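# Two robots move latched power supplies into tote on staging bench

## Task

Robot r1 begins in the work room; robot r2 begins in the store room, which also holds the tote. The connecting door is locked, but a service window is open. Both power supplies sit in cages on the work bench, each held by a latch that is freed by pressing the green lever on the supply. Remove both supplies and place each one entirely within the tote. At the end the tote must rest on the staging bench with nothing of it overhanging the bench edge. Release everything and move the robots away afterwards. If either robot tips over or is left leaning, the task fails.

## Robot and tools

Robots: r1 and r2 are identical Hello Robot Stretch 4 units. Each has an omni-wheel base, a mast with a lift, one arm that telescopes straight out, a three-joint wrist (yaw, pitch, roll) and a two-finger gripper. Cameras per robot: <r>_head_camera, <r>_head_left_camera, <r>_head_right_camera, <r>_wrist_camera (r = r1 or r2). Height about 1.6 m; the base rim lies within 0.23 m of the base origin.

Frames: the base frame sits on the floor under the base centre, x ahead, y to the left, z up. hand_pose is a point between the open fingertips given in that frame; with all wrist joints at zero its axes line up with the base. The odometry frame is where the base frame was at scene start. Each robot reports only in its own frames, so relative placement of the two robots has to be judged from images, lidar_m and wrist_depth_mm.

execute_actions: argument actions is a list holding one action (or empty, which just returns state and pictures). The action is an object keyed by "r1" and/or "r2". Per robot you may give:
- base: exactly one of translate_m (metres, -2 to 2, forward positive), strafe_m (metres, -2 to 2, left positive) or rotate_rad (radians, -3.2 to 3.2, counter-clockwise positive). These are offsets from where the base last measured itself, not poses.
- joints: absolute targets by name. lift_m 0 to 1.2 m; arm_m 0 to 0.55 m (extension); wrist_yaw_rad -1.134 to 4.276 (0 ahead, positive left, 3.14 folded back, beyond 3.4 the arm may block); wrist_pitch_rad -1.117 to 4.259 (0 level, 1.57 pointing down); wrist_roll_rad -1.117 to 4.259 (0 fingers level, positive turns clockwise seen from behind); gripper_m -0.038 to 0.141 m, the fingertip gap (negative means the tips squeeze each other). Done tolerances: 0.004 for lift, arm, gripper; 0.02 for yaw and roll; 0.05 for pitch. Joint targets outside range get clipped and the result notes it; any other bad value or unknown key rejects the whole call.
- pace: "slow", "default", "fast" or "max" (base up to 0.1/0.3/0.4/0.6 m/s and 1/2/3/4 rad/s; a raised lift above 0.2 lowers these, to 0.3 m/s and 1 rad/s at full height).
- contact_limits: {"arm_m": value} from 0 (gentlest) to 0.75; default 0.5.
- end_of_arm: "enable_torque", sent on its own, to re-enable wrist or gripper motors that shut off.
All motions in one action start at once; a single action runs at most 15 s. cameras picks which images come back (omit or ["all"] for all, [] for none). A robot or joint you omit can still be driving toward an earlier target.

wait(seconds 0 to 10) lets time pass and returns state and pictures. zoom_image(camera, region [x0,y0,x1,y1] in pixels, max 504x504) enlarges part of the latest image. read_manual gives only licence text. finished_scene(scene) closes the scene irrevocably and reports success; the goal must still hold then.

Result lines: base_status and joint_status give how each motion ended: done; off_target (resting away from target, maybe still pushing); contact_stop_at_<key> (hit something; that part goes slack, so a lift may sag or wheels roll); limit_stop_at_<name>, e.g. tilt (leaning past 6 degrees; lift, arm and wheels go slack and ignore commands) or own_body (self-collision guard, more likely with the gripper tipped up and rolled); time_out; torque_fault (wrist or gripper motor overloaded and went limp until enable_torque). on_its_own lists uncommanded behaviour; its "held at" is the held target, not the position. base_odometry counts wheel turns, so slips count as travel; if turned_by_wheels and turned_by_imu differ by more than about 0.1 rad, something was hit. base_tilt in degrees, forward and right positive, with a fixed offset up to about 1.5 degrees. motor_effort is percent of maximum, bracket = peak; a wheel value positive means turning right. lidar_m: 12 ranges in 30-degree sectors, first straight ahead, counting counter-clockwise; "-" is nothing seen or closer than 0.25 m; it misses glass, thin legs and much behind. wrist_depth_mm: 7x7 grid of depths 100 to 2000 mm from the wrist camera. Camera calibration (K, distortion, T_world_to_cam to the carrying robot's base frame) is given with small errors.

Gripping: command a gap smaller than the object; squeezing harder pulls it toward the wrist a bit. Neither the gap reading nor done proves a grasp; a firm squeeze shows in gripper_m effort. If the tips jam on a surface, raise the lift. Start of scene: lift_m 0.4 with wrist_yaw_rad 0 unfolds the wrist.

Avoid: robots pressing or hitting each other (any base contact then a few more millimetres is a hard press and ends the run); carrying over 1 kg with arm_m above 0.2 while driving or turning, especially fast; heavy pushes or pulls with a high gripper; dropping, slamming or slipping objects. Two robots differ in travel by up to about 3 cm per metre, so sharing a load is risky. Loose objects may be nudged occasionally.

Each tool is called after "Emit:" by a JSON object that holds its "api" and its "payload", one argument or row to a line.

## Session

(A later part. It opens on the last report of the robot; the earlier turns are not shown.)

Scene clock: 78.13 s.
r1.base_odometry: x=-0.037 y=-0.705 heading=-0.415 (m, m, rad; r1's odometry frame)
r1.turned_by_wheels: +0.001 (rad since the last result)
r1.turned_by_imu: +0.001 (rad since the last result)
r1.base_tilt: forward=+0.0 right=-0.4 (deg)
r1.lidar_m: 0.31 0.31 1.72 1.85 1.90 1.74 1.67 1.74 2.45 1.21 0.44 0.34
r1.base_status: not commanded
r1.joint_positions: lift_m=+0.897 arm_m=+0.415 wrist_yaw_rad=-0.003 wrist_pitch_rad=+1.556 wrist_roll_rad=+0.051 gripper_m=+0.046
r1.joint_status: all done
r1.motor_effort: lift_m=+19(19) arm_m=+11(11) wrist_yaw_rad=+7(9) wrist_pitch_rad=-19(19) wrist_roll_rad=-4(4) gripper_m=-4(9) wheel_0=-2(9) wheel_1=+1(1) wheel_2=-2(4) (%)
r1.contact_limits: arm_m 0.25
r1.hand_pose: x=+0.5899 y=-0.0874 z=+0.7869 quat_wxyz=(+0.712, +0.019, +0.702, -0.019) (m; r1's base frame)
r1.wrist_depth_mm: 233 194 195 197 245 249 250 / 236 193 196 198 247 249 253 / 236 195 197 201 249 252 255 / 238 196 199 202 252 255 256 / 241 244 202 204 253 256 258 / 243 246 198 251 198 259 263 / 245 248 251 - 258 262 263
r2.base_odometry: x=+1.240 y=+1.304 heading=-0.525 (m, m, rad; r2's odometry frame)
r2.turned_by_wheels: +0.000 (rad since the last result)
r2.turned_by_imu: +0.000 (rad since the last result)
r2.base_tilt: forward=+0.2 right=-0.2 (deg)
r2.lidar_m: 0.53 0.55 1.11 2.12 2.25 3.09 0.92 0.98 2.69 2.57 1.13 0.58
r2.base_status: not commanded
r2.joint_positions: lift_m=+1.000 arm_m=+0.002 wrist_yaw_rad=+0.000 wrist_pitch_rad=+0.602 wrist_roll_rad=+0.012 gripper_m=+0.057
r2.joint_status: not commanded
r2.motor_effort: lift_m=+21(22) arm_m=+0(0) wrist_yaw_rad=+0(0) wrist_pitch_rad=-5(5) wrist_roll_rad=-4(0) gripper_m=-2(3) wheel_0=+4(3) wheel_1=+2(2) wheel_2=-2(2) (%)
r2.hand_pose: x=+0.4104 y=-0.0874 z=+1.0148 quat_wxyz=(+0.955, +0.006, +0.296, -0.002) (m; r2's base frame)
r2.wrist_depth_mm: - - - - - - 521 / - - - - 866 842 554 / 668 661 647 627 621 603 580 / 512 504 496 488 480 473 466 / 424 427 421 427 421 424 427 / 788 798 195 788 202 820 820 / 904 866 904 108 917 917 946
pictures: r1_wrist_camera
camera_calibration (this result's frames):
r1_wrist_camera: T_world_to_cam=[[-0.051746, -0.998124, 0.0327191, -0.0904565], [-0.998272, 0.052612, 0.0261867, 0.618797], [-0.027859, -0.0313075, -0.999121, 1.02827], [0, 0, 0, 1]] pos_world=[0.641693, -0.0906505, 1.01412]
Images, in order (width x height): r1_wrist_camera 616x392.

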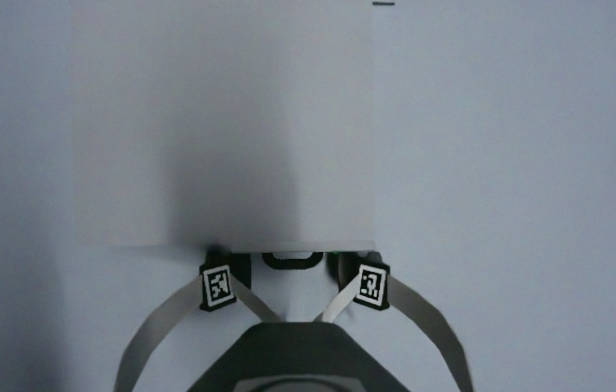

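Emit:
{"api": "execute_actions", "payload": {
  "actions": [
    {"r1":{"base":{"strafe_m":-0.004},"joints":{"gripper_m":0.02},"pace":"slow"}}
  ],
  "cameras": ["r1_wrist_camera"]
}}

Emit:
{"api": "zoom_image", "payload": {
  "camera": "r1_wrist_camera",
  "region": [170, 190, 410, 320]
}}

Scene clock: 79.57 s.
r1.base_odometry: x=-0.039 y=-0.708 heading=-0.415 (m, m, rad; r1's odometry frame)
r1.turned_by_wheels: -0.001 (rad since the last result)
r1.turned_by_imu: -0.001 (rad since the last result)
r1.base_tilt: forward=-0.1 right=-0.4 (deg)
r1.lidar_m: 0.30 0.32 1.70 1.86 1.92 1.73 1.68 1.76 2.46 1.18 0.44 0.32
r1.base_status: done
r1.joint_positions: lift_m=+0.897 arm_m=+0.415 wrist_yaw_rad=-0.003 wrist_pitch_rad=+1.557 wrist_roll_rad=+0.051 gripper_m=+0.020
r1.joint_status: all done
r1.motor_effort: lift_m=+20(20) arm_m=+11(11) wrist_yaw_rad=+8(7) wrist_pitch_rad=-20(23) wrist_roll_rad=-2(4) gripper_m=-11(11) wheel_0=-3(4) wheel_1=-2(8) wheel_2=-4(4) (%)
r1.hand_pose: x=+0.5896 y=-0.0874 z=+0.7868 quat_wxyz=(+0.712, +0.019, +0.702, -0.019) (m; r1's base frame)
r1.wrist_depth_mm: 231 190 193 195 243 247 249 / 233 192 195 197 246 248 251 / 235 194 196 199 247 251 254 / 236 196 198 201 248 252 254 / 238 243 200 205 251 255 258 / 241 244 195 250 191 258 262 / 244 246 249 - 257 259 263
r2.base_odometry: x=+1.240 y=+1.304 heading=-0.525 (m, m, rad; r2's odometry frame)
r2.turned_by_wheels: +0.000 (rad since the last result)
r2.turned_by_imu: +0.000 (rad since the last result)
r2.base_tilt: forward=+0.2 right=-0.1 (deg)
r2.lidar_m: 0.53 0.57 1.12 2.14 2.28 3.12 0.92 0.95 2.68 2.58 1.10 0.55
r2.base_status: not commanded
r2.joint_positions: lift_m=+1.000 arm_m=+0.002 wrist_yaw_rad=+0.000 wrist_pitch_rad=+0.602 wrist_roll_rad=+0.012 gripper_m=+0.057
r2.joint_status: not commanded
r2.motor_effort: lift_m=+22(22) arm_m=-1(0) wrist_yaw_rad=-1(0) wrist_pitch_rad=-6(4) wrist_roll_rad=-2(2) gripper_m=-2(2) wheel_0=+3(4) wheel_1=+2(2) wheel_2=-2(2) (%)
r2.hand_pose: x=+0.4104 y=-0.0874 z=+1.0148 quat_wxyz=(+0.955, +0.006, +0.296, -0.002) (m; r2's base frame)
r2.wrist_depth_mm: - - - - - - 517 / - - - - 866 842 554 / 668 654 640 634 615 597 585 / 512 504 496 484 477 469 466 / 427 427 421 427 418 421 427 / 788 798 195 788 202 820 831 / 904 878 904 108 917 931 960
pictures: r1_wrist_camera
camera_calibration (this result's frames):
r1_wrist_camera: T_world_to_cam=[[-0.0521052, -0.998104, 0.0327683, -0.0902946], [-0.998224, 0.0530043, 0.0271942, 0.617717], [-0.0288795, -0.0312932, -0.999093, 1.02875], [0, 0, 0, 1]] pos_world=[0.641625, -0.0906722, 1.01398]
Images, in order (width x height): r1_wrist_camera 616x392.

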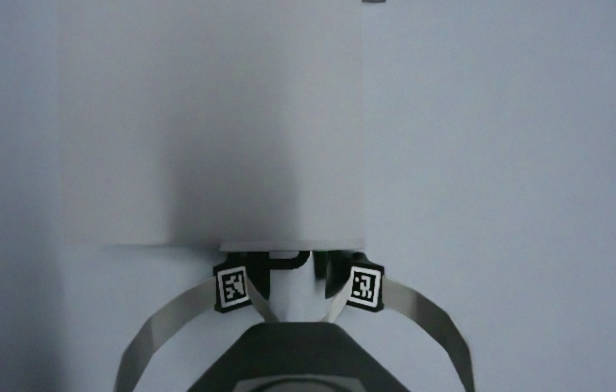

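Region (170, 190, 410, 320) of r1_wrist_camera's 616x392 image, scaled by 2.100; it fills the top 273 rows of this view, and the rest is white.

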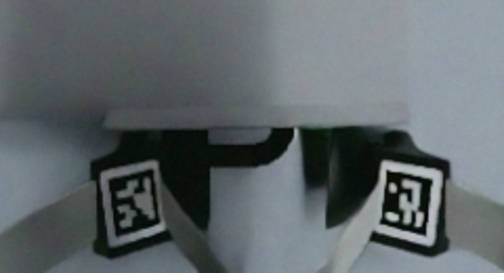

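Emit:
{"api": "execute_actions", "payload": {
  "actions": [
    {"r1":{"joints":{"gripper_m":0.0},"pace":"slow"}}
  ],
  "cameras": ["r1_wrist_camera","r1_head_camera"]
}}

Emit:
{"api": "zoom_image", "payload": {
  "camera": "r1_wrist_camera",
  "region": [210, 220, 390, 320]
}}

Scene clock: 81.00 s.
r1.base_odometry: x=-0.039 y=-0.708 heading=-0.415 (m, m, rad; r1's odometry frame)
r1.turned_by_wheels: +0.000 (rad since the last result)
r1.turned_by_imu: +0.000 (rad since the last result)
r1.base_tilt: forward=-0.1 right=-0.3 (deg)
r1.lidar_m: 0.29 0.32 1.73 1.86 1.91 1.74 1.66 1.75 2.46 1.18 0.45 0.33
r1.base_status: not commanded
r1.joint_positions: lift_m=+0.897 arm_m=+0.415 wrist_yaw_rad=-0.004 wrist_pitch_rad=+1.558 wrist_roll_rad=+0.051 gripper_m=+0.001
r1.joint_status: all done
r1.motor_effort: lift_m=+25(25) arm_m=+11(11) wrist_yaw_rad=+10(7) wrist_pitch_rad=-23(23) wrist_roll_rad=-3(3) gripper_m=-20(22) wheel_0=-4(4) wheel_1=-2(2) wheel_2=-5(5) (%)
r1.hand_pose: x=+0.5894 y=-0.0874 z=+0.7864 quat_wxyz=(+0.711, +0.019, +0.702, -0.019) (m; r1's base frame)
r1.wrist_depth_mm: 186 187 190 191 240 243 244 / 188 189 191 194 242 245 248 / 211 191 193 195 244 247 250 / 234 193 195 197 248 250 252 / 237 240 197 202 249 253 255 / 239 241 186 248 187 255 256 / 242 244 246 - 255 257 259
r2.base_odometry: x=+1.240 y=+1.304 heading=-0.525 (m, m, rad; r2's odometry frame)
r2.turned_by_wheels: +0.000 (rad since the last result)
r2.turned_by_imu: +0.000 (rad since the last result)
r2.base_tilt: forward=+0.1 right=-0.2 (deg)
r2.lidar_m: 0.55 0.58 1.15 2.14 2.26 3.11 0.92 0.97 2.67 2.59 1.11 0.57
r2.base_status: not commanded
r2.joint_positions: lift_m=+1.000 arm_m=+0.002 wrist_yaw_rad=+0.000 wrist_pitch_rad=+0.602 wrist_roll_rad=+0.012 gripper_m=+0.057
r2.joint_status: not commanded
r2.motor_effort: lift_m=+22(22) arm_m=+0(1) wrist_yaw_rad=-1(0) wrist_pitch_rad=-5(5) wrist_roll_rad=+0(2) gripper_m=-4(2) wheel_0=+4(4) wheel_1=+2(2) wheel_2=-2(2) (%)
r2.hand_pose: x=+0.4104 y=-0.0874 z=+1.0148 quat_wxyz=(+0.955, +0.006, +0.296, -0.002) (m; r2's base frame)
r2.wrist_depth_mm: - - - - - - 517 / - - - - 854 842 554 / 661 654 647 634 615 603 585 / 512 504 496 488 477 469 466 / 427 424 421 427 421 424 424 / 788 788 195 798 202 809 831 / 904 878 891 108 917 917 946
pictures: r1_head_camera, r1_wrist_camera
camera_calibration (this result's frames):
r1_wrist_camera: T_world_to_cam=[[-0.0523445, -0.99809, 0.0327945, -0.0901699], [-0.998195, 0.0532612, 0.0277324, 0.617135], [-0.0294261, -0.0312837, -0.999077, 1.02867], [0, 0, 0, 1]] pos_world=[0.641571, -0.0906864, 1.01357]
Images, in order (width x height): r1_head_camera 420x560, r1_wrist_camera 616x392.

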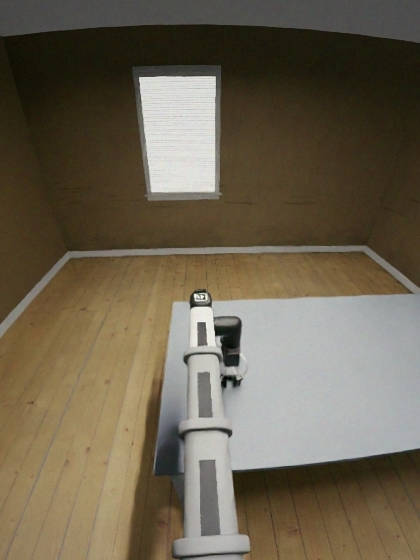

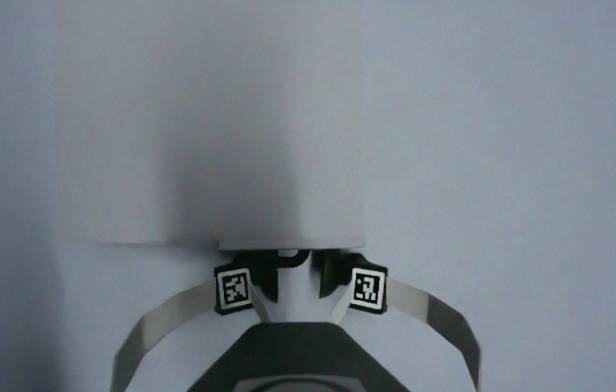

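Region (210, 220, 390, 320) of r1_wrist_camera's 616x392 image, scaled by 2.800.

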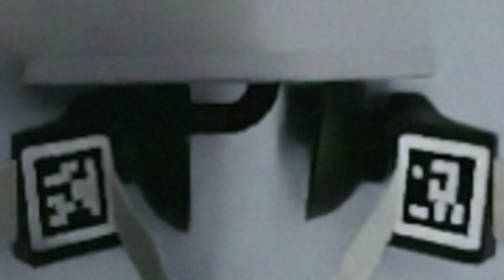

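Emit:
{"api": "execute_actions", "payload": {
  "actions": [
    {"r1":{"base":{"strafe_m":0.004},"joints":{"gripper_m":0.046},"pace":"slow"}}
  ],
  "cameras": []
}}

Emit:
{"api": "execute_actions", "payload": {
  "actions": [
    {"r1":{"joints":{"lift_m":0.906,"arm_m":0.413},"pace":"slow"}}
  ],
  "cameras": ["r1_wrist_camera"]
}}

Emit:
{"api": "execute_actions", "payload": {
  "actions": [
    {"r1":{"joints":{"gripper_m":0.022},"pace":"slow"}}
  ],
  "cameras": ["r1_wrist_camera"]
}}

Emit:
{"api": "zoom_image", "payload": {
  "camera": "r1_wrist_camera",
  "region": [190, 210, 410, 320]
}}

Scene clock: 83.23 s.
r1.base_odometry: x=-0.037 y=-0.705 heading=-0.416 (m, m, rad; r1's odometry frame)
r1.turned_by_wheels: +0.000 (rad since the last result)
r1.turned_by_imu: +0.000 (rad since the last result)
r1.base_tilt: forward=-0.1 right=-0.4 (deg)
r1.lidar_m: 0.30 0.33 1.72 1.86 1.93 1.72 1.65 1.72 2.44 1.21 0.46 0.32
r1.base_status: done
r1.joint_positions: lift_m=+0.897 arm_m=+0.415 wrist_yaw_rad=-0.003 wrist_pitch_rad=+1.556 wrist_roll_rad=+0.051 gripper_m=+0.046
r1.joint_status: all done
r1.motor_effort: lift_m=+23(24) arm_m=+10(11) wrist_yaw_rad=+8(10) wrist_pitch_rad=-19(28) wrist_roll_rad=-4(3) gripper_m=-4(20) wheel_0=-4(11) wheel_1=+1(2) wheel_2=-3(7) (%)
r1.hand_pose: x=+0.5901 y=-0.0874 z=+0.7865 quat_wxyz=(+0.712, +0.019, +0.702, -0.019) (m; r1's base frame)
r1.wrist_depth_mm: 233 192 195 197 245 248 250 / 235 194 196 199 247 250 252 / 237 195 198 200 250 252 255 / 238 196 199 202 251 253 257 / 240 243 202 204 251 256 259 / 244 246 198 252 200 259 260 / 246 246 251 - 258 260 264
r2.base_odometry: x=+1.240 y=+1.304 heading=-0.525 (m, m, rad; r2's odometry frame)
r2.turned_by_wheels: +0.000 (rad since the last result)
r2.turned_by_imu: +0.001 (rad since the last result)
r2.base_tilt: forward=+0.1 right=-0.2 (deg)
r2.lidar_m: 0.55 0.56 1.13 2.13 2.22 3.13 0.92 0.95 2.69 2.58 1.12 0.57
r2.base_status: not commanded
r2.joint_positions: lift_m=+1.000 arm_m=+0.002 wrist_yaw_rad=+0.000 wrist_pitch_rad=+0.602 wrist_roll_rad=+0.012 gripper_m=+0.057
r2.joint_status: not commanded
r2.motor_effort: lift_m=+22(22) arm_m=+0(1) wrist_yaw_rad=-1(0) wrist_pitch_rad=-5(5) wrist_roll_rad=-1(3) gripper_m=-3(3) wheel_0=+4(4) wheel_1=+2(2) wheel_2=-2(2) (%)
r2.hand_pose: x=+0.4104 y=-0.0874 z=+1.0148 quat_wxyz=(+0.955, +0.006, +0.296, -0.002) (m; r2's base frame)
r2.wrist_depth_mm: - - - - - - 517 / - - - - 866 842 554 / 668 661 647 627 615 603 585 / 512 504 496 488 480 473 466 / 427 424 421 427 418 421 427 / 788 788 195 788 202 820 831 / 904 878 891 108 917 917 960
pictures: none
No camera images: the call's "cameras" was empty. Leave "cameras" out to get every camera's image.

Scene clock: 83.93 s.
r1.base_odometry: x=-0.037 y=-0.705 heading=-0.416 (m, m, rad; r1's odometry frame)
r1.turned_by_wheels: +0.000 (rad since the last result)
r1.turned_by_imu: +0.000 (rad since the last result)
r1.base_tilt: forward=+0.0 right=-0.4 (deg)
r1.lidar_m: 0.31 0.32 1.72 1.85 1.93 1.73 1.67 1.76 2.44 1.21 0.47 0.33
r1.base_status: not commanded
r1.joint_positions: lift_m=+0.906 arm_m=+0.415 wrist_yaw_rad=-0.002 wrist_pitch_rad=+1.553 wrist_roll_rad=+0.051 gripper_m=+0.046
r1.joint_status: all done
r1.motor_effort: lift_m=+24(25) arm_m=-9(13) wrist_yaw_rad=+3(8) wrist_pitch_rad=-9(17) wrist_roll_rad=-4(4) gripper_m=-7(5) wheel_0=-4(4) wheel_1=+1(1) wheel_2=-3(3) (%)
r1.hand_pose: x=+0.5904 y=-0.0874 z=+0.7955 quat_wxyz=(+0.713, +0.019, +0.701, -0.018) (m; r1's base frame)
r1.wrist_depth_mm: 242 201 204 206 254 257 260 / 244 202 205 208 257 259 263 / 246 204 206 209 258 262 264 / 247 206 208 211 259 264 266 / 251 253 211 216 262 266 268 / 251 253 198 260 264 267 271 / 254 255 258 - 266 270 273
r2.base_odometry: x=+1.240 y=+1.304 heading=-0.525 (m, m, rad; r2's odometry frame)
r2.turned_by_wheels: +0.000 (rad since the last result)
r2.turned_by_imu: +0.000 (rad since the last result)
r2.base_tilt: forward=+0.2 right=-0.2 (deg)
r2.lidar_m: 0.54 0.58 1.12 2.13 2.25 3.07 0.91 0.97 2.67 2.58 1.11 0.58
r2.base_status: not commanded
r2.joint_positions: lift_m=+1.000 arm_m=+0.002 wrist_yaw_rad=+0.000 wrist_pitch_rad=+0.602 wrist_roll_rad=+0.012 gripper_m=+0.057
r2.joint_status: not commanded
r2.motor_effort: lift_m=+22(22) arm_m=+0(0) wrist_yaw_rad=-1(0) wrist_pitch_rad=-5(4) wrist_roll_rad=-3(2) gripper_m=-2(3) wheel_0=+4(3) wheel_1=+2(2) wheel_2=-2(2) (%)
r2.hand_pose: x=+0.4104 y=-0.0874 z=+1.0148 quat_wxyz=(+0.955, +0.006, +0.296, -0.002) (m; r2's base frame)
r2.wrist_depth_mm: - - - - - - 517 / - - - - 866 842 554 / 668 661 647 627 615 603 580 / 512 508 496 488 480 473 466 / 427 427 421 427 418 421 424 / 778 798 195 788 202 820 820 / 891 878 891 108 904 917 946
pictures: r1_wrist_camera
camera_calibration (this result's frames):
r1_wrist_camera: T_world_to_cam=[[-0.050317, -0.998202, 0.0325688, -0.0914384], [-0.998428, 0.0510807, 0.0230552, 0.621548], [-0.0246774, -0.0313575, -0.999204, 1.03509], [0, 0, 0, 1]] pos_world=[0.641514, -0.0905653, 1.02291]
Images, in order (width x height): r1_wrist_camera 616x392.

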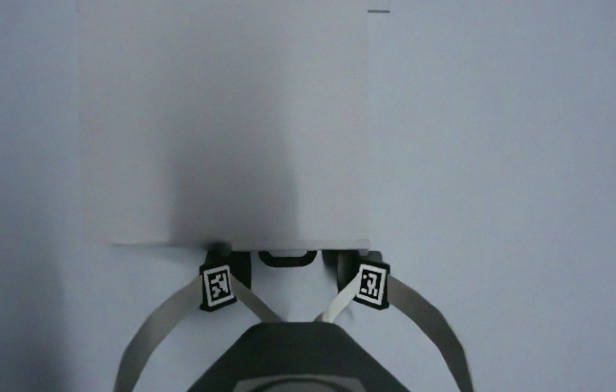

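Scene clock: 85.20 s.
r1.base_odometry: x=-0.037 y=-0.705 heading=-0.416 (m, m, rad; r1's odometry frame)
r1.turned_by_wheels: +0.000 (rad since the last result)
r1.turned_by_imu: +0.000 (rad since the last result)
r1.base_tilt: forward=+0.0 right=-0.4 (deg)
r1.lidar_m: 0.28 0.31 1.72 1.85 1.92 1.73 1.65 1.77 2.45 1.19 0.46 0.34
r1.base_status: not commanded
r1.joint_positions: lift_m=+0.906 arm_m=+0.415 wrist_yaw_rad=-0.001 wrist_pitch_rad=+1.554 wrist_roll_rad=+0.051 gripper_m=+0.022
r1.joint_status: all done
r1.motor_effort: lift_m=+24(24) arm_m=-9(9) wrist_yaw_rad=+2(2) wrist_pitch_rad=-11(12) wrist_roll_rad=-3(2) gripper_m=-15(16) wheel_0=-4(4) wheel_1=+1(1) wheel_2=-3(3) (%)
r1.hand_pose: x=+0.5903 y=-0.0874 z=+0.7955 quat_wxyz=(+0.713, +0.019, +0.701, -0.018) (m; r1's base frame)
r1.wrist_depth_mm: 241 200 202 204 253 256 258 / 243 202 204 206 254 258 260 / 245 204 205 208 258 259 264 / 246 204 207 210 259 263 266 / 249 251 210 214 260 265 266 / 251 252 193 258 191 268 270 / 253 254 257 - 265 268 272
r2.base_odometry: x=+1.240 y=+1.304 heading=-0.525 (m, m, rad; r2's odometry frame)
r2.turned_by_wheels: +0.000 (rad since the last result)
r2.turned_by_imu: +0.000 (rad since the last result)
r2.base_tilt: forward=+0.1 right=-0.2 (deg)
r2.lidar_m: 0.52 0.58 1.11 2.13 2.26 3.12 0.91 0.94 2.68 2.55 1.08 0.56
r2.base_status: not commanded
r2.joint_positions: lift_m=+1.000 arm_m=+0.002 wrist_yaw_rad=+0.000 wrist_pitch_rad=+0.602 wrist_roll_rad=+0.012 gripper_m=+0.057
r2.joint_status: not commanded
r2.motor_effort: lift_m=+22(22) arm_m=+0(1) wrist_yaw_rad=+0(1) wrist_pitch_rad=-5(5) wrist_roll_rad=-1(3) gripper_m=-2(3) wheel_0=+4(4) wheel_1=+2(2) wheel_2=-2(2) (%)
r2.hand_pose: x=+0.4104 y=-0.0874 z=+1.0148 quat_wxyz=(+0.955, +0.006, +0.296, -0.002) (m; r2's base frame)
r2.wrist_depth_mm: - - - - - - 517 / - - - - 854 842 554 / 668 661 647 627 615 603 580 / 517 504 496 484 480 469 469 / 427 427 421 427 421 424 424 / 788 788 195 798 202 820 831 / 904 878 891 108 917 917 960
pictures: r1_wrist_camera
camera_calibration (this result's frames):
r1_wrist_camera: T_world_to_cam=[[-0.0502096, -0.998207, 0.0325929, -0.0915298], [-0.998422, 0.0509889, 0.0235363, 0.620974], [-0.025156, -0.0313597, -0.999192, 1.03535], [0, 0, 0, 1]] pos_world=[0.641444, -0.0905601, 1.02288]
Images, in order (width x height): r1_wrist_camera 616x392.

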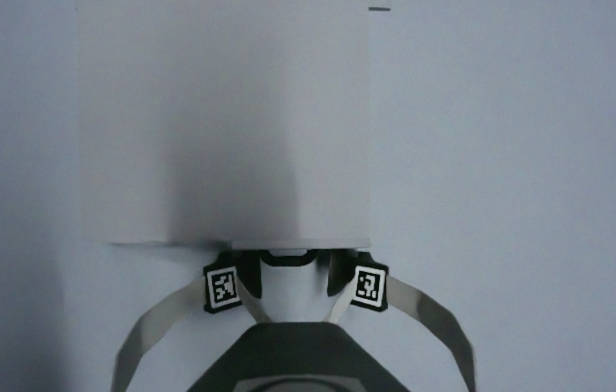

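Region (190, 210, 410, 320) of r1_wrist_camera's 616x392 image, scaled by 2.291.

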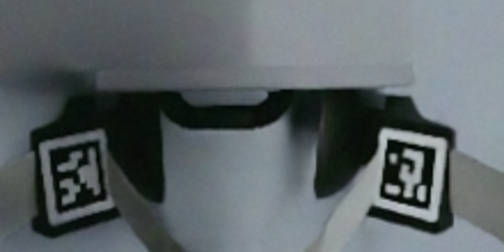

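Now the left pad bears on the handle. Squeeze harder while compensating lift.

Emit:
{"api": "execute_actions", "payload": {
  "actions": [
    {"r1":{"joints":{"gripper_m":-0.01,"lift_m":0.897},"pace":"slow"}}
  ],
  "cameras": ["r1_wrist_camera"]
}}

Emit:
{"api": "zoom_image", "payload": {
  "camera": "r1_wrist_camera",
  "region": [190, 210, 410, 320]
}}

Scene clock: 86.73 s.
r1.base_odometry: x=-0.037 y=-0.705 heading=-0.416 (m, m, rad; r1's odometry frame)
r1.turned_by_wheels: +0.000 (rad since the last result)
r1.turned_by_imu: +0.000 (rad since the last result)
r1.base_tilt: forward=-0.1 right=-0.3 (deg)
r1.lidar_m: 0.30 0.32 1.72 1.86 1.91 1.72 1.67 1.75 2.44 1.21 0.44 0.31
r1.base_status: not commanded
r1.joint_positions: lift_m=+0.897 arm_m=+0.414 wrist_yaw_rad=-0.003 wrist_pitch_rad=+1.556 wrist_roll_rad=+0.051 gripper_m=-0.009
r1.joint_status: all done
r1.motor_effort: lift_m=+19(23) arm_m=-8(9) wrist_yaw_rad=+6(5) wrist_pitch_rad=-17(18) wrist_roll_rad=-2(2) gripper_m=-25(23) wheel_0=-3(4) wheel_1=+1(1) wheel_2=-3(3) (%)
r1.hand_pose: x=+0.5894 y=-0.0874 z=+0.7868 quat_wxyz=(+0.712, +0.019, +0.702, -0.019) (m; r1's base frame)
r1.wrist_depth_mm: 231 190 194 195 244 247 249 / 232 193 196 198 246 249 251 / 236 195 196 200 248 250 253 / 237 196 198 201 250 253 254 / 240 243 201 204 252 255 258 / 242 243 189 251 187 257 262 / 245 247 249 - 257 258 264
r2.base_odometry: x=+1.240 y=+1.304 heading=-0.525 (m, m, rad; r2's odometry frame)
r2.turned_by_wheels: +0.000 (rad since the last result)
r2.turned_by_imu: +0.000 (rad since the last result)
r2.base_tilt: forward=+0.1 right=-0.1 (deg)
r2.lidar_m: 0.54 0.58 1.13 2.12 2.26 3.13 0.93 0.98 2.69 2.58 1.12 0.56
r2.base_status: not commanded
r2.joint_positions: lift_m=+1.000 arm_m=+0.002 wrist_yaw_rad=+0.000 wrist_pitch_rad=+0.602 wrist_roll_rad=+0.012 gripper_m=+0.057
r2.joint_status: not commanded
r2.motor_effort: lift_m=+22(22) arm_m=-1(0) wrist_yaw_rad=+0(0) wrist_pitch_rad=-5(4) wrist_roll_rad=-4(1) gripper_m=-4(3) wheel_0=+4(4) wheel_1=+2(2) wheel_2=-2(2) (%)
r2.hand_pose: x=+0.4104 y=-0.0874 z=+1.0148 quat_wxyz=(+0.955, +0.006, +0.296, -0.002) (m; r2's base frame)
r2.wrist_depth_mm: - - - - - - 517 / - - - - 866 842 554 / 668 661 647 627 615 603 585 / 512 508 496 488 480 469 466 / 427 424 421 427 421 421 427 / 788 788 194 788 202 820 831 / 904 878 891 108 917 917 946
pictures: r1_wrist_camera
camera_calibration (this result's frames):
r1_wrist_camera: T_world_to_cam=[[-0.0512717, -0.998149, 0.0326999, -0.0907478], [-0.998309, 0.0521228, 0.0257303, 0.618621], [-0.0273871, -0.0313254, -0.999134, 1.02794], [0, 0, 0, 1]] pos_world=[0.641074, -0.0906234, 1.0141]
Images, in order (width x height): r1_wrist_camera 616x392.

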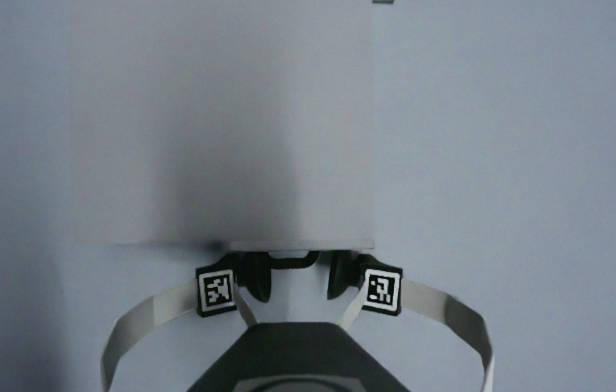

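Region (190, 210, 410, 320) of r1_wrist_camera's 616x392 image, scaled by 2.291.

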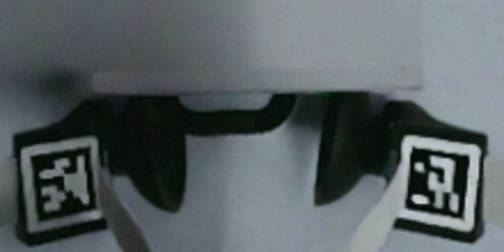

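Emit:
{"api": "execute_actions", "payload": {
  "actions": [
    {"r1":{"joints":{"arm_m":0.404},"pace":"slow"}}
  ],
  "cameras": ["r1_wrist_camera"]
}}

Emit:
{"api": "zoom_image", "payload": {
  "camera": "r1_wrist_camera",
  "region": [190, 210, 410, 320]
}}

Scene clock: 87.73 s.
r1.base_odometry: x=-0.037 y=-0.705 heading=-0.416 (m, m, rad; r1's odometry frame)
r1.turned_by_wheels: +0.000 (rad since the last result)
r1.turned_by_imu: +0.000 (rad since the last result)
r1.base_tilt: forward=+0.0 right=-0.3 (deg)
r1.lidar_m: 0.31 0.31 1.70 1.85 1.90 1.75 1.67 1.76 2.45 1.19 0.44 0.31
r1.base_status: not commanded
r1.joint_positions: lift_m=+0.897 arm_m=+0.406 wrist_yaw_rad=+0.002 wrist_pitch_rad=+1.541 wrist_roll_rad=+0.051 gripper_m=-0.009
r1.joint_status: all done
r1.on_its_own: wrist_pitch_rad is at rest, and its effort (+24) is outside its rest range (-23 to +23)
r1.motor_effort: lift_m=+20(21) arm_m=-12(13) wrist_yaw_rad=-7(5) wrist_pitch_rad=+24(24) wrist_roll_rad=-1(2) gripper_m=-24(24) wheel_0=-4(4) wheel_1=+1(1) wheel_2=+0(3) (%)
r1.hand_pose: x=+0.5857 y=-0.0874 z=+0.7868 quat_wxyz=(+0.717, +0.017, +0.696, -0.017) (m; r1's base frame)
r1.wrist_depth_mm: 236 195 198 198 248 251 252 / 236 196 198 200 249 252 254 / 238 196 198 201 250 253 256 / 239 198 200 203 251 255 257 / 241 243 204 205 254 256 259 / 242 244 198 250 186 256 260 / 245 248 249 - 256 258 263
r2.base_odometry: x=+1.240 y=+1.304 heading=-0.525 (m, m, rad; r2's odometry frame)
r2.turned_by_wheels: +0.000 (rad since the last result)
r2.turned_by_imu: +0.000 (rad since the last result)
r2.base_tilt: forward=+0.1 right=-0.2 (deg)
r2.lidar_m: 0.55 0.58 1.13 2.16 2.24 3.11 0.92 0.97 2.66 2.59 1.10 0.57
r2.base_status: not commanded
r2.joint_positions: lift_m=+1.000 arm_m=+0.002 wrist_yaw_rad=+0.000 wrist_pitch_rad=+0.602 wrist_roll_rad=+0.012 gripper_m=+0.057
r2.joint_status: not commanded
r2.motor_effort: lift_m=+22(21) arm_m=+0(0) wrist_yaw_rad=-1(0) wrist_pitch_rad=-5(4) wrist_roll_rad=-4(1) gripper_m=-4(3) wheel_0=+3(4) wheel_1=+2(2) wheel_2=-2(2) (%)
r2.hand_pose: x=+0.4104 y=-0.0874 z=+1.0148 quat_wxyz=(+0.955, +0.006, +0.296, -0.002) (m; r2's base frame)
r2.wrist_depth_mm: - - - - - - 512 / - - - - 866 842 554 / 661 661 647 627 615 603 580 / 512 500 496 488 477 473 469 / 424 427 421 427 421 424 424 / 788 798 195 788 202 820 831 / 891 878 891 108 917 931 946
pictures: r1_wrist_camera
camera_calibration (this result's frames):
r1_wrist_camera: T_world_to_cam=[[-0.0468937, -0.998387, 0.0319987, -0.0929397], [-0.998816, 0.0472797, 0.0114149, 0.62607], [-0.0129093, -0.0314256, -0.999423, 1.01957], [0, 0, 0, 1]] pos_world=[0.634133, -0.0903497, 1.01481]
Images, in order (width x height): r1_wrist_camera 616x392.

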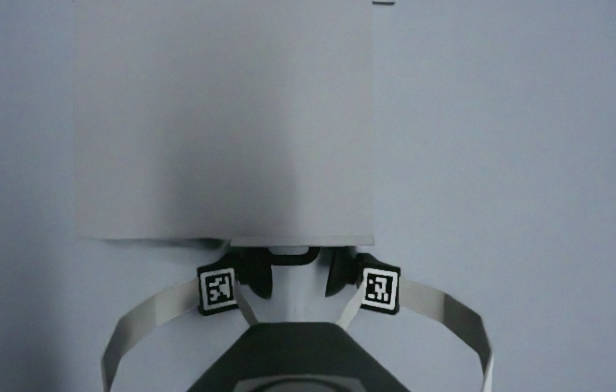

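Region (190, 210, 410, 320) of r1_wrist_camera's 616x392 image, scaled by 2.291.

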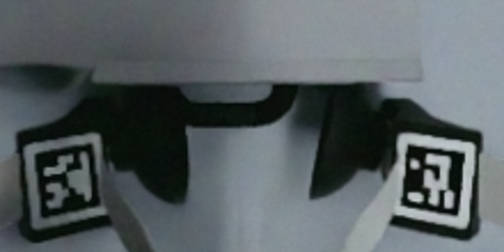

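Emit:
{"api": "execute_actions", "payload": {
  "actions": [
    {"r1":{"joints":{"gripper_m":-0.035,"lift_m":0.891},"pace":"slow"}}
  ],
  "cameras": ["r1_wrist_camera"]
}}

Emit:
{"api": "zoom_image", "payload": {
  "camera": "r1_wrist_camera",
  "region": [190, 210, 410, 320]
}}

Scene clock: 89.00 s.
r1.base_odometry: x=-0.037 y=-0.705 heading=-0.416 (m, m, rad; r1's odometry frame)
r1.turned_by_wheels: +0.000 (rad since the last result)
r1.turned_by_imu: +0.000 (rad since the last result)
r1.base_tilt: forward=+0.0 right=-0.3 (deg)
r1.lidar_m: 0.29 0.34 1.72 1.85 1.92 1.73 1.67 1.74 2.45 1.20 0.45 0.33
r1.base_status: not commanded
r1.joint_positions: lift_m=+0.891 arm_m=+0.406 wrist_yaw_rad=+0.002 wrist_pitch_rad=+1.542 wrist_roll_rad=+0.051 gripper_m=-0.034
r1.joint_status: all done
r1.motor_effort: lift_m=+21(21) arm_m=-12(12) wrist_yaw_rad=-8(7) wrist_pitch_rad=+23(24) wrist_roll_rad=-2(2) gripper_m=-29(27) wheel_0=-4(4) wheel_1=+1(1) wheel_2=+1(1) (%)
r1.hand_pose: x=+0.5855 y=-0.0874 z=+0.7808 quat_wxyz=(+0.717, +0.017, +0.697, -0.017) (m; r1's base frame)
r1.wrist_depth_mm: 229 188 190 192 240 244 247 / 230 189 191 194 243 246 248 / 231 190 193 195 243 247 248 / 233 191 193 196 245 248 251 / 235 238 198 198 246 249 252 / 236 237 183 244 185 251 254 / 237 240 241 - 249 253 255
r2.base_odometry: x=+1.240 y=+1.304 heading=-0.525 (m, m, rad; r2's odometry frame)
r2.turned_by_wheels: +0.000 (rad since the last result)
r2.turned_by_imu: +0.000 (rad since the last result)
r2.base_tilt: forward=+0.1 right=-0.3 (deg)
r2.lidar_m: 0.54 0.56 1.16 2.13 2.27 3.09 0.90 0.96 2.68 2.57 1.08 0.58
r2.base_status: not commanded
r2.joint_positions: lift_m=+1.000 arm_m=+0.002 wrist_yaw_rad=+0.000 wrist_pitch_rad=+0.602 wrist_roll_rad=+0.012 gripper_m=+0.057
r2.joint_status: not commanded
r2.motor_effort: lift_m=+22(22) arm_m=-1(0) wrist_yaw_rad=-1(0) wrist_pitch_rad=-6(5) wrist_roll_rad=-1(2) gripper_m=-3(3) wheel_0=+4(4) wheel_1=+2(2) wheel_2=-2(2) (%)
r2.hand_pose: x=+0.4104 y=-0.0874 z=+1.0148 quat_wxyz=(+0.955, +0.006, +0.296, -0.002) (m; r2's base frame)
r2.wrist_depth_mm: - - - - - - 512 / - - - - 866 831 554 / 668 654 640 634 615 603 585 / 512 504 496 488 477 469 462 / 424 424 421 424 418 424 427 / 788 798 194 798 202 820 831 / 904 878 891 108 904 917 960
pictures: r1_wrist_camera
camera_calibration (this result's frames):
r1_wrist_camera: T_world_to_cam=[[-0.046958, -0.998384, 0.0320128, -0.0927273], [-0.99881, 0.0473532, 0.0117001, 0.625759], [-0.0131971, -0.0314253, -0.999419, 1.01368], [0, 0, 0, 1]] pos_world=[0.634037, -0.0903539, 1.00874]
Images, in order (width x height): r1_wrist_camera 616x392.

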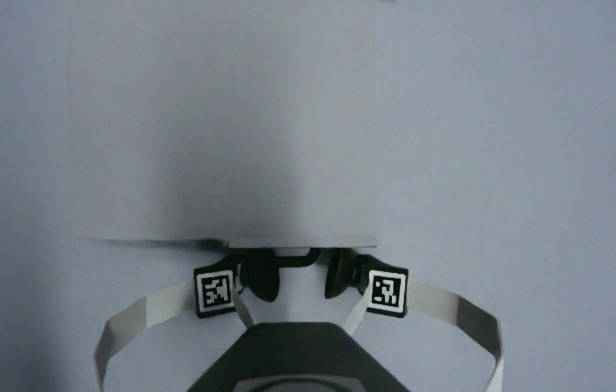

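Region (190, 210, 410, 320) of r1_wrist_camera's 616x392 image, scaled by 2.291.

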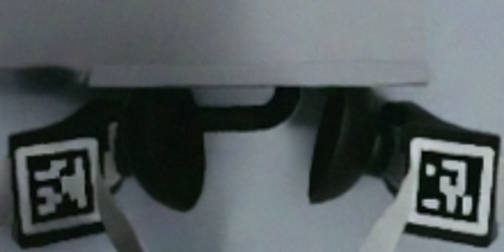

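Emit:
{"api": "execute_actions", "payload": {
  "actions": [
    {"r1":{"joints":{"arm_m":0.396},"pace":"slow"}}
  ],
  "cameras": ["r1_wrist_camera"]
}}

Emit:
{"api": "zoom_image", "payload": {
  "camera": "r1_wrist_camera",
  "region": [190, 210, 410, 320]
}}

Scene clock: 89.97 s.
r1.base_odometry: x=-0.037 y=-0.705 heading=-0.415 (m, m, rad; r1's odometry frame)
r1.turned_by_wheels: +0.000 (rad since the last result)
r1.turned_by_imu: +0.000 (rad since the last result)
r1.base_tilt: forward=+0.0 right=-0.4 (deg)
r1.lidar_m: 0.31 0.33 1.72 1.86 1.92 1.74 1.66 1.76 2.45 1.19 0.46 0.34
r1.base_status: not commanded
r1.joint_positions: lift_m=+0.891 arm_m=+0.398 wrist_yaw_rad=+0.006 wrist_pitch_rad=+1.533 wrist_roll_rad=+0.051 gripper_m=-0.034
r1.joint_status: all done
r1.on_its_own: wrist_yaw_rad is at rest, and its effort (-17) is outside its rest range (-13 to +13); wrist_pitch_rad is at rest, and its effort (+46) is outside its rest range (-23 to +23)
r1.motor_effort: lift_m=+22(22) arm_m=-14(14) wrist_yaw_rad=-17(20) wrist_pitch_rad=+46(55) wrist_roll_rad=-2(2) gripper_m=-28(28) wheel_0=-4(4) wheel_1=+0(1) wheel_2=+5(4) (%)
r1.hand_pose: x=+0.5807 y=-0.0874 z=+0.7808 quat_wxyz=(+0.720, +0.016, +0.694, -0.016) (m; r1's base frame)
r1.wrist_depth_mm: 232 190 193 195 244 247 249 / 232 191 194 195 244 247 250 / 232 191 195 196 245 249 252 / 234 193 195 198 245 250 253 / 236 238 206 200 247 251 254 / 236 238 192 246 183 250 255 / 237 240 242 - 250 252 255
r2.base_odometry: x=+1.240 y=+1.304 heading=-0.525 (m, m, rad; r2's odometry frame)
r2.turned_by_wheels: +0.000 (rad since the last result)
r2.turned_by_imu: +0.000 (rad since the last result)
r2.base_tilt: forward=+0.1 right=-0.2 (deg)
r2.lidar_m: 0.54 0.58 1.14 2.13 2.24 3.10 0.93 0.98 2.68 2.60 1.09 0.56
r2.base_status: not commanded
r2.joint_positions: lift_m=+1.000 arm_m=+0.002 wrist_yaw_rad=+0.000 wrist_pitch_rad=+0.602 wrist_roll_rad=+0.012 gripper_m=+0.057
r2.joint_status: not commanded
r2.motor_effort: lift_m=+22(22) arm_m=+0(0) wrist_yaw_rad=+0(1) wrist_pitch_rad=-5(5) wrist_roll_rad=-1(1) gripper_m=-3(4) wheel_0=+4(4) wheel_1=+2(2) wheel_2=-2(2) (%)
r2.hand_pose: x=+0.4104 y=-0.0874 z=+1.0148 quat_wxyz=(+0.955, +0.006, +0.296, -0.002) (m; r2's base frame)
r2.wrist_depth_mm: - - - - - - 517 / - - - - 866 842 554 / 668 661 640 627 621 603 585 / 512 504 496 488 477 469 466 / 427 427 421 427 418 424 424 / 778 788 195 788 202 820 831 / 904 878 891 108 917 917 960
pictures: r1_wrist_camera
camera_calibration (this result's frames):
r1_wrist_camera: T_world_to_cam=[[-0.0437907, -0.998541, 0.0316071, -0.0944494], [-0.999029, 0.0439222, 0.00347551, 0.627123], [-0.00485869, -0.0314242, -0.999494, 1.00883], [0, 0, 0, 1]] pos_world=[0.627279, -0.0901546, 1.00912]
Images, in order (width x height): r1_wrist_camera 616x392.

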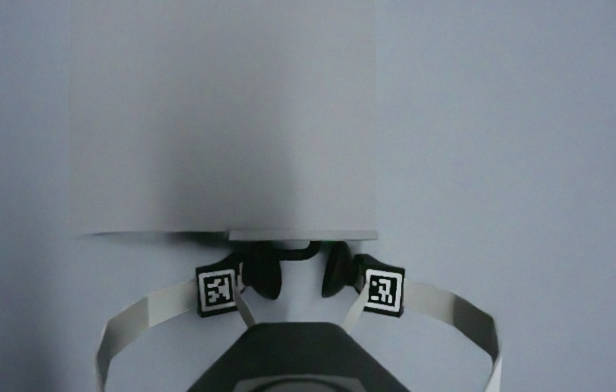

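Region (190, 210, 410, 320) of r1_wrist_camera's 616x392 image, scaled by 2.291.

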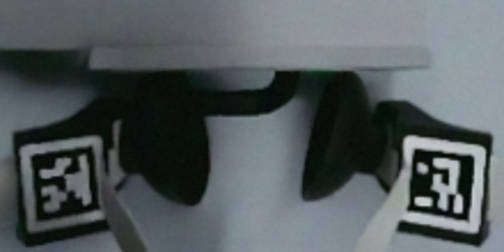

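Emit:
{"api": "execute_actions", "payload": {
  "actions": [
    {"r1":{"joints":{"arm_m":0.388},"pace":"slow"}}
  ],
  "cameras": ["r1_wrist_camera"]
}}

Scene clock: 91.33 s.
r1.base_odometry: x=-0.037 y=-0.705 heading=-0.415 (m, m, rad; r1's odometry frame)
r1.turned_by_wheels: +0.000 (rad since the last result)
r1.turned_by_imu: +0.000 (rad since the last result)
r1.base_tilt: forward=-0.1 right=-0.3 (deg)
r1.lidar_m: 0.29 0.32 1.71 1.86 1.91 1.72 1.66 1.75 2.44 1.18 0.46 0.30
r1.base_status: not commanded
r1.joint_positions: lift_m=+0.891 arm_m=+0.390 wrist_yaw_rad=+0.000 wrist_pitch_rad=+1.550 wrist_roll_rad=+0.050 gripper_m=-0.034
r1.joint_status: all done
r1.motor_effort: lift_m=+22(22) arm_m=-9(11) wrist_yaw_rad=-4(19) wrist_pitch_rad=+0(52) wrist_roll_rad=-3(5) gripper_m=-19(28) wheel_0=+1(4) wheel_1=+2(2) wheel_2=+1(5) (%)
r1.hand_pose: x=+0.5667 y=-0.0874 z=+0.7807 quat_wxyz=(+0.714, +0.018, +0.699, -0.018) (m; r1's base frame)
r1.wrist_depth_mm: 229 188 191 193 241 243 246 / 230 189 191 194 242 245 248 / 233 190 193 195 244 246 250 / 235 192 194 196 245 248 251 / 236 239 241 207 248 250 253 / 237 240 183 198 175 253 254 / 239 242 245 - 251 254 257
r2.base_odometry: x=+1.240 y=+1.304 heading=-0.525 (m, m, rad; r2's odometry frame)
r2.turned_by_wheels: +0.000 (rad since the last result)
r2.turned_by_imu: +0.000 (rad since the last result)
r2.base_tilt: forward=+0.1 right=-0.3 (deg)
r2.lidar_m: 0.53 0.58 1.09 2.14 2.24 3.13 0.91 0.99 2.68 2.56 1.09 0.58
r2.base_status: not commanded
r2.joint_positions: lift_m=+1.000 arm_m=+0.002 wrist_yaw_rad=+0.000 wrist_pitch_rad=+0.602 wrist_roll_rad=+0.012 gripper_m=+0.057
r2.joint_status: not commanded
r2.motor_effort: lift_m=+22(21) arm_m=+0(1) wrist_yaw_rad=+0(1) wrist_pitch_rad=-5(5) wrist_roll_rad=-2(1) gripper_m=-2(2) wheel_0=+4(4) wheel_1=+2(2) wheel_2=-2(2) (%)
r2.hand_pose: x=+0.4104 y=-0.0874 z=+1.0148 quat_wxyz=(+0.955, +0.006, +0.296, -0.002) (m; r2's base frame)
r2.wrist_depth_mm: - - - - - - 517 / - - - - 866 842 554 / 668 661 647 634 615 603 585 / 512 504 496 488 477 469 466 / 424 424 421 427 418 421 424 / 788 788 195 788 202 820 831 / 904 891 891 108 917 917 946
pictures: r1_wrist_camera
camera_calibration (this result's frames):
r1_wrist_camera: T_world_to_cam=[[-0.0482794, -0.998308, 0.0324126, -0.0931841], [-0.998608, 0.0489335, 0.0197012, 0.600675], [-0.0212539, -0.0314163, -0.99928, 1.01778], [0, 0, 0, 1]] pos_world=[0.616972, -0.0904449, 1.00823]
Images, in order (width x height): r1_wrist_camera 616x392.

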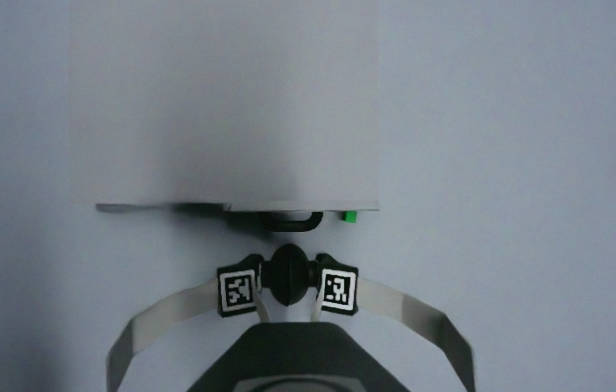

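Emit:
{"api": "execute_actions", "payload": {
  "actions": [
    {"r1":{"joints":{"arm_m":0.14,"lift_m":0.9}}}
  ],
  "cameras": []
}}

Emit:
{"api": "execute_actions", "payload": {
  "actions": [
    {"r1":{"joints":{"wrist_pitch_rad":0.68,"gripper_m":0.02}}}
  ],
  "cameras": ["r1_wrist_camera"]
}}

Emit:
{"api": "execute_actions", "payload": {
  "actions": [
    {"r1":{"joints":{"wrist_roll_rad":1.6,"lift_m":0.82}}}
  ],
  "cameras": ["r1_wrist_camera","r1_head_camera"]
}}

Scene clock: 94.07 s.
r1.base_odometry: x=-0.037 y=-0.705 heading=-0.415 (m, m, rad; r1's odometry frame)
r1.turned_by_wheels: +0.000 (rad since the last result)
r1.turned_by_imu: +0.000 (rad since the last result)
r1.base_tilt: forward=+0.0 right=-0.4 (deg)
r1.lidar_m: 0.32 0.30 1.73 1.84 1.92 1.73 1.67 1.76 2.43 1.18 0.46 0.34
r1.base_status: not commanded
r1.joint_positions: lift_m=+0.900 arm_m=+0.142 wrist_yaw_rad=+0.000 wrist_pitch_rad=+1.550 wrist_roll_rad=+0.050 gripper_m=-0.034
r1.joint_status: all done
r1.motor_effort: lift_m=+23(25) arm_m=-9(7) wrist_yaw_rad=-1(3) wrist_pitch_rad=-1(0) wrist_roll_rad=+0(2) gripper_m=-20(20) wheel_0=+1(0) wheel_1=+2(2) wheel_2=+1(1) (%)
r1.hand_pose: x=+0.3185 y=-0.0874 z=+0.7896 quat_wxyz=(+0.714, +0.018, +0.700, -0.018) (m; r1's base frame)
r1.wrist_depth_mm: 239 242 244 247 250 252 256 / 240 243 247 249 251 255 257 / 241 245 248 251 253 256 258 / 245 247 248 252 254 260 260 / 246 248 250 252 1008 1025 1025 / 976 991 184 197 175 1060 1060 / 991 1008 798 - 1042 1060 1078
r2.base_odometry: x=+1.240 y=+1.304 heading=-0.525 (m, m, rad; r2's odometry frame)
r2.turned_by_wheels: +0.000 (rad since the last result)
r2.turned_by_imu: +0.001 (rad since the last result)
r2.base_tilt: forward=+0.1 right=-0.2 (deg)
r2.lidar_m: 0.54 0.56 1.14 2.13 2.22 3.11 0.88 0.98 2.67 2.59 1.10 0.59
r2.base_status: not commanded
r2.joint_positions: lift_m=+1.000 arm_m=+0.002 wrist_yaw_rad=+0.000 wrist_pitch_rad=+0.602 wrist_roll_rad=+0.012 gripper_m=+0.057
r2.joint_status: not commanded
r2.motor_effort: lift_m=+22(22) arm_m=+0(0) wrist_yaw_rad=-1(1) wrist_pitch_rad=-5(5) wrist_roll_rad=-1(1) gripper_m=-2(1) wheel_0=+4(4) wheel_1=+2(2) wheel_2=-2(2) (%)
r2.hand_pose: x=+0.4104 y=-0.0874 z=+1.0148 quat_wxyz=(+0.955, +0.006, +0.296, -0.002) (m; r2's base frame)
r2.wrist_depth_mm: - - - - - - 517 / - - - - 866 831 554 / 668 661 647 634 615 603 580 / 512 504 496 488 480 473 466 / 424 424 421 427 421 421 427 / 788 798 195 798 202 820 831 / 904 904 904 108 917 917 960
pictures: none
No camera images: the call's "cameras" was empty. Leave "cameras" out to get every camera's image.

Scene clock: 95.33 s.
r1.base_odometry: x=-0.037 y=-0.705 heading=-0.415 (m, m, rad; r1's odometry frame)
r1.turned_by_wheels: +0.000 (rad since the last result)
r1.turned_by_imu: +0.000 (rad since the last result)
r1.base_tilt: forward=+0.0 right=-0.3 (deg)
r1.lidar_m: 0.32 0.33 1.71 1.85 1.91 1.72 1.67 1.74 2.44 1.18 0.46 0.32
r1.base_status: not commanded
r1.joint_positions: lift_m=+0.900 arm_m=+0.142 wrist_yaw_rad=+0.000 wrist_pitch_rad=+0.682 wrist_roll_rad=+0.050 gripper_m=+0.020
r1.joint_status: all done
r1.motor_effort: lift_m=+23(23) arm_m=-9(9) wrist_yaw_rad=-2(0) wrist_pitch_rad=-8(10) wrist_roll_rad=-1(3) gripper_m=-3(19) wheel_0=+0(1) wheel_1=+2(2) wheel_2=+1(1) (%)
r1.hand_pose: x=+0.5364 y=-0.0874 z=+0.8961 quat_wxyz=(+0.942, +0.024, +0.334, -0.008) (m; r1's base frame)
r1.wrist_depth_mm: - - - - - - - / - - 668 683 691 683 699 / 1863 1756 488 488 554 554 549 / 1537 477 394 394 462 462 462 / 1336 394 349 340 397 397 397 / 1138 347 187 209 187 347 347 / 312 301 315 - 310 307 310
r2.base_odometry: x=+1.240 y=+1.304 heading=-0.525 (m, m, rad; r2's odometry frame)
r2.turned_by_wheels: +0.000 (rad since the last result)
r2.turned_by_imu: +0.000 (rad since the last result)
r2.base_tilt: forward=+0.2 right=-0.2 (deg)
r2.lidar_m: 0.54 0.58 1.14 2.15 2.25 3.12 0.92 0.97 2.68 2.58 1.09 0.55
r2.base_status: not commanded
r2.joint_positions: lift_m=+1.000 arm_m=+0.002 wrist_yaw_rad=+0.000 wrist_pitch_rad=+0.602 wrist_roll_rad=+0.012 gripper_m=+0.057
r2.joint_status: not commanded
r2.motor_effort: lift_m=+22(22) arm_m=-1(0) wrist_yaw_rad=+0(1) wrist_pitch_rad=-4(5) wrist_roll_rad=-1(1) gripper_m=-3(3) wheel_0=+3(4) wheel_1=+2(2) wheel_2=-2(2) (%)
r2.hand_pose: x=+0.4104 y=-0.0874 z=+1.0148 quat_wxyz=(+0.955, +0.006, +0.296, -0.002) (m; r2's base frame)
r2.wrist_depth_mm: - - - - - - 517 / - - - - 854 842 554 / 668 654 640 634 615 603 585 / 512 504 496 484 480 469 466 / 424 424 421 427 418 424 424 / 788 798 195 788 202 820 820 / 891 878 904 108 917 917 946
pictures: r1_wrist_camera
camera_calibration (this result's frames):
r1_wrist_camera: T_world_to_cam=[[-0.0560144, -0.998302, -0.015993, -0.0508498], [-0.660874, 0.0490788, -0.748891, 1.07581], [0.748404, -0.0313793, -0.6625, 0.417849], [0, 0, 0, 1]] pos_world=[0.395406, -0.0904511, 1.08168]
Images, in order (width x height): r1_wrist_camera 616x392.

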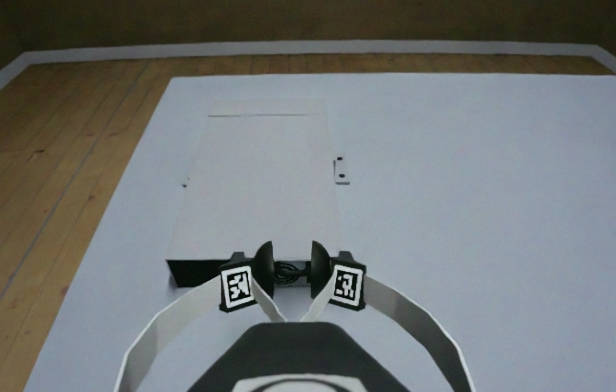

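Scene clock: 96.80 s.
r1.base_odometry: x=-0.037 y=-0.705 heading=-0.415 (m, m, rad; r1's odometry frame)
r1.turned_by_wheels: +0.000 (rad since the last result)
r1.turned_by_imu: +0.000 (rad since the last result)
r1.base_tilt: forward=-0.1 right=-0.4 (deg)
r1.lidar_m: 0.28 0.32 1.70 1.86 1.90 1.73 1.67 1.76 2.45 1.20 0.43 0.31
r1.base_status: not commanded
r1.joint_positions: lift_m=+0.820 arm_m=+0.142 wrist_yaw_rad=+0.000 wrist_pitch_rad=+0.682 wrist_roll_rad=+1.600 gripper_m=+0.020
r1.joint_status: all done
r1.motor_effort: lift_m=+18(22) arm_m=-9(9) wrist_yaw_rad=-2(1) wrist_pitch_rad=-7(7) wrist_roll_rad=+0(3) gripper_m=-5(4) wheel_0=+0(1) wheel_1=+2(2) wheel_2=+1(1) (%)
r1.hand_pose: x=+0.5365 y=-0.0874 z=+0.8165 quat_wxyz=(+0.657, +0.676, +0.233, -0.240) (m; r1's base frame)
r1.wrist_depth_mm: - 559 366 274 223 183 - / - 564 370 279 224 186 167 / - 574 377 281 226 187 166 / - 480 327 286 227 189 167 / - 455 296 276 229 190 168 / - 569 186 213 187 191 171 / - 539 338 - 226 182 -
r2.base_odometry: x=+1.240 y=+1.304 heading=-0.525 (m, m, rad; r2's odometry frame)
r2.turned_by_wheels: +0.000 (rad since the last result)
r2.turned_by_imu: +0.000 (rad since the last result)
r2.base_tilt: forward=+0.1 right=-0.2 (deg)
r2.lidar_m: 0.54 0.59 1.11 2.15 2.25 3.13 0.93 0.97 2.68 2.58 1.10 0.56
r2.base_status: not commanded
r2.joint_positions: lift_m=+1.000 arm_m=+0.002 wrist_yaw_rad=+0.000 wrist_pitch_rad=+0.602 wrist_roll_rad=+0.012 gripper_m=+0.057
r2.joint_status: not commanded
r2.motor_effort: lift_m=+22(22) arm_m=+0(0) wrist_yaw_rad=+0(1) wrist_pitch_rad=-5(5) wrist_roll_rad=-2(1) gripper_m=-3(4) wheel_0=+4(3) wheel_1=+2(2) wheel_2=-1(2) (%)
r2.hand_pose: x=+0.4104 y=-0.0874 z=+1.0148 quat_wxyz=(+0.955, +0.006, +0.296, -0.002) (m; r2's base frame)
r2.wrist_depth_mm: - - - - - - 517 / - - - - 854 842 554 / 668 654 647 634 621 603 585 / 512 504 492 484 480 469 466 / 427 427 421 427 418 421 424 / 788 798 195 788 202 820 820 / 904 891 891 108 917 917 960
pictures: r1_head_camera, r1_wrist_camera
camera_calibration (this result's frames):
r1_wrist_camera: T_world_to_cam=[[-0.655754, 0.0263367, -0.754515, 0.962215], [-0.0142463, 0.998782, 0.0472446, 0.10227], [0.75484, 0.0417299, -0.65458, 0.361574], [0, 0, 0, 1]] pos_world=[0.359503, -0.142576, 0.957853]
Images, in order (width x height): r1_head_camera 420x560, r1_wrist_camera 616x392.

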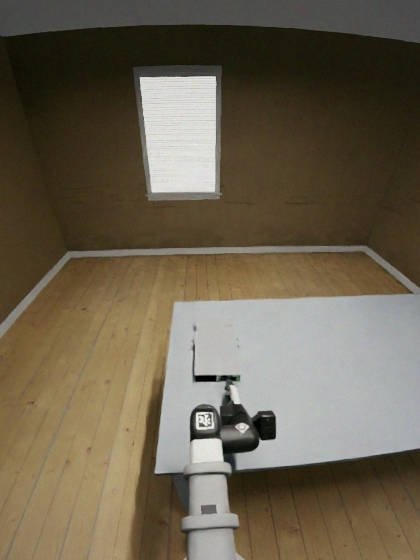

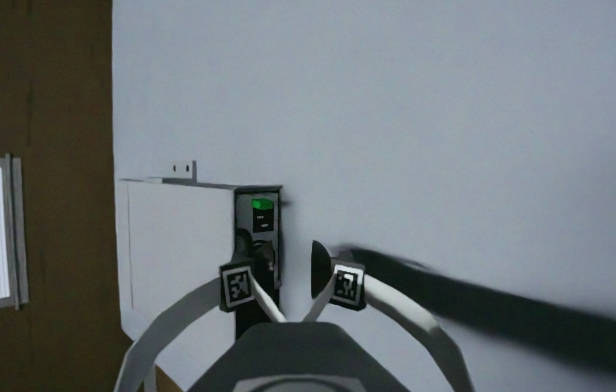

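Emit:
{"api": "execute_actions", "payload": {
  "actions": [
    {"r1":{"joints":{"lift_m":0.838,"arm_m":0.166,"gripper_m":0.014},"pace":"slow"}}
  ],
  "cameras": ["r1_wrist_camera"]
}}

Emit:
{"api": "zoom_image", "payload": {
  "camera": "r1_wrist_camera",
  "region": [200, 160, 400, 320]
}}

Scene clock: 98.37 s.
r1.base_odometry: x=-0.037 y=-0.705 heading=-0.415 (m, m, rad; r1's odometry frame)
r1.turned_by_wheels: +0.000 (rad since the last result)
r1.turned_by_imu: +0.000 (rad since the last result)
r1.base_tilt: forward=+0.0 right=-0.3 (deg)
r1.lidar_m: 0.31 0.33 1.71 1.86 1.88 1.74 1.67 1.76 2.44 1.19 0.44 0.33
r1.base_status: not commanded
r1.joint_positions: lift_m=+0.838 arm_m=+0.164 wrist_yaw_rad=+0.000 wrist_pitch_rad=+0.682 wrist_roll_rad=+1.600 gripper_m=+0.014
r1.joint_status: all done
r1.motor_effort: lift_m=+23(23) arm_m=+9(7) wrist_yaw_rad=-2(1) wrist_pitch_rad=-7(6) wrist_roll_rad=-1(1) gripper_m=-5(4) wheel_0=+0(1) wheel_1=+2(2) wheel_2=+1(1) (%)
r1.hand_pose: x=+0.5592 y=-0.0874 z=+0.8342 quat_wxyz=(+0.657, +0.676, +0.233, -0.240) (m; r1's base frame)
r1.wrist_depth_mm: - 603 402 301 242 199 - / - 615 404 304 243 202 179 / - 621 413 307 247 204 180 / - 634 347 289 249 205 182 / - 647 330 272 249 207 183 / - - 189 209 186 207 184 / - - 473 - 246 198 184
r2.base_odometry: x=+1.240 y=+1.304 heading=-0.525 (m, m, rad; r2's odometry frame)
r2.turned_by_wheels: +0.000 (rad since the last result)
r2.turned_by_imu: +0.000 (rad since the last result)
r2.base_tilt: forward=+0.1 right=-0.3 (deg)
r2.lidar_m: 0.53 0.59 1.14 2.16 2.25 3.11 0.93 0.97 2.70 2.58 1.11 0.55
r2.base_status: not commanded
r2.joint_positions: lift_m=+1.000 arm_m=+0.002 wrist_yaw_rad=+0.000 wrist_pitch_rad=+0.602 wrist_roll_rad=+0.012 gripper_m=+0.057
r2.joint_status: not commanded
r2.motor_effort: lift_m=+22(22) arm_m=+0(0) wrist_yaw_rad=+0(0) wrist_pitch_rad=-5(5) wrist_roll_rad=-1(1) gripper_m=-3(4) wheel_0=+4(4) wheel_1=+2(2) wheel_2=-2(2) (%)
r2.hand_pose: x=+0.4104 y=-0.0874 z=+1.0148 quat_wxyz=(+0.955, +0.006, +0.296, -0.002) (m; r2's base frame)
r2.wrist_depth_mm: - - - - - - 517 / - - - - 866 842 554 / 668 661 647 634 615 603 585 / 512 504 496 488 480 469 466 / 427 424 421 427 418 421 427 / 788 798 195 788 202 820 831 / 904 878 891 108 904 917 946
pictures: r1_wrist_camera
camera_calibration (this result's frames):
r1_wrist_camera: T_world_to_cam=[[-0.655721, 0.0263495, -0.754543, 0.990436], [-0.014238, 0.998782, 0.0472518, 0.101752], [0.754869, 0.0417272, -0.654547, 0.355895], [0, 0, 0, 1]] pos_world=[0.382245, -0.142576, 0.975468]
Images, in order (width x height): r1_wrist_camera 616x392.

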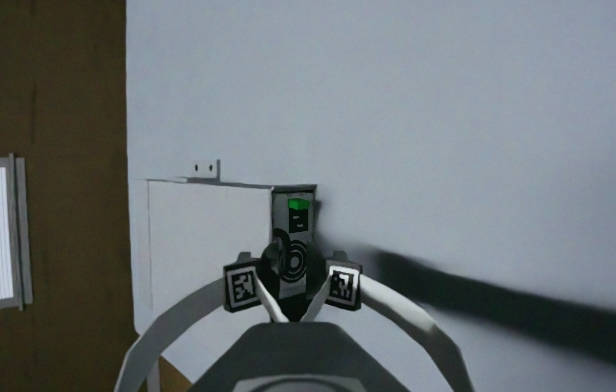

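Region (200, 160, 400, 320) of r1_wrist_camera's 616x392 image, scaled by 2.520; it fills the top 403 rows of this view, and the rest is white.

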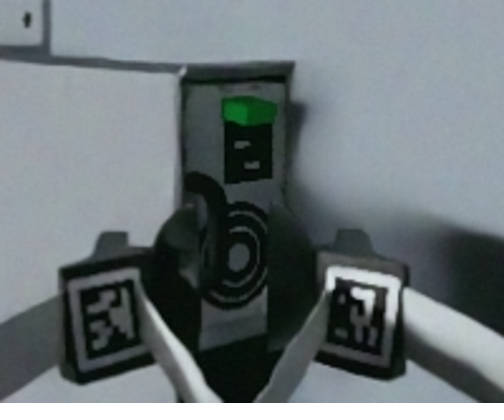

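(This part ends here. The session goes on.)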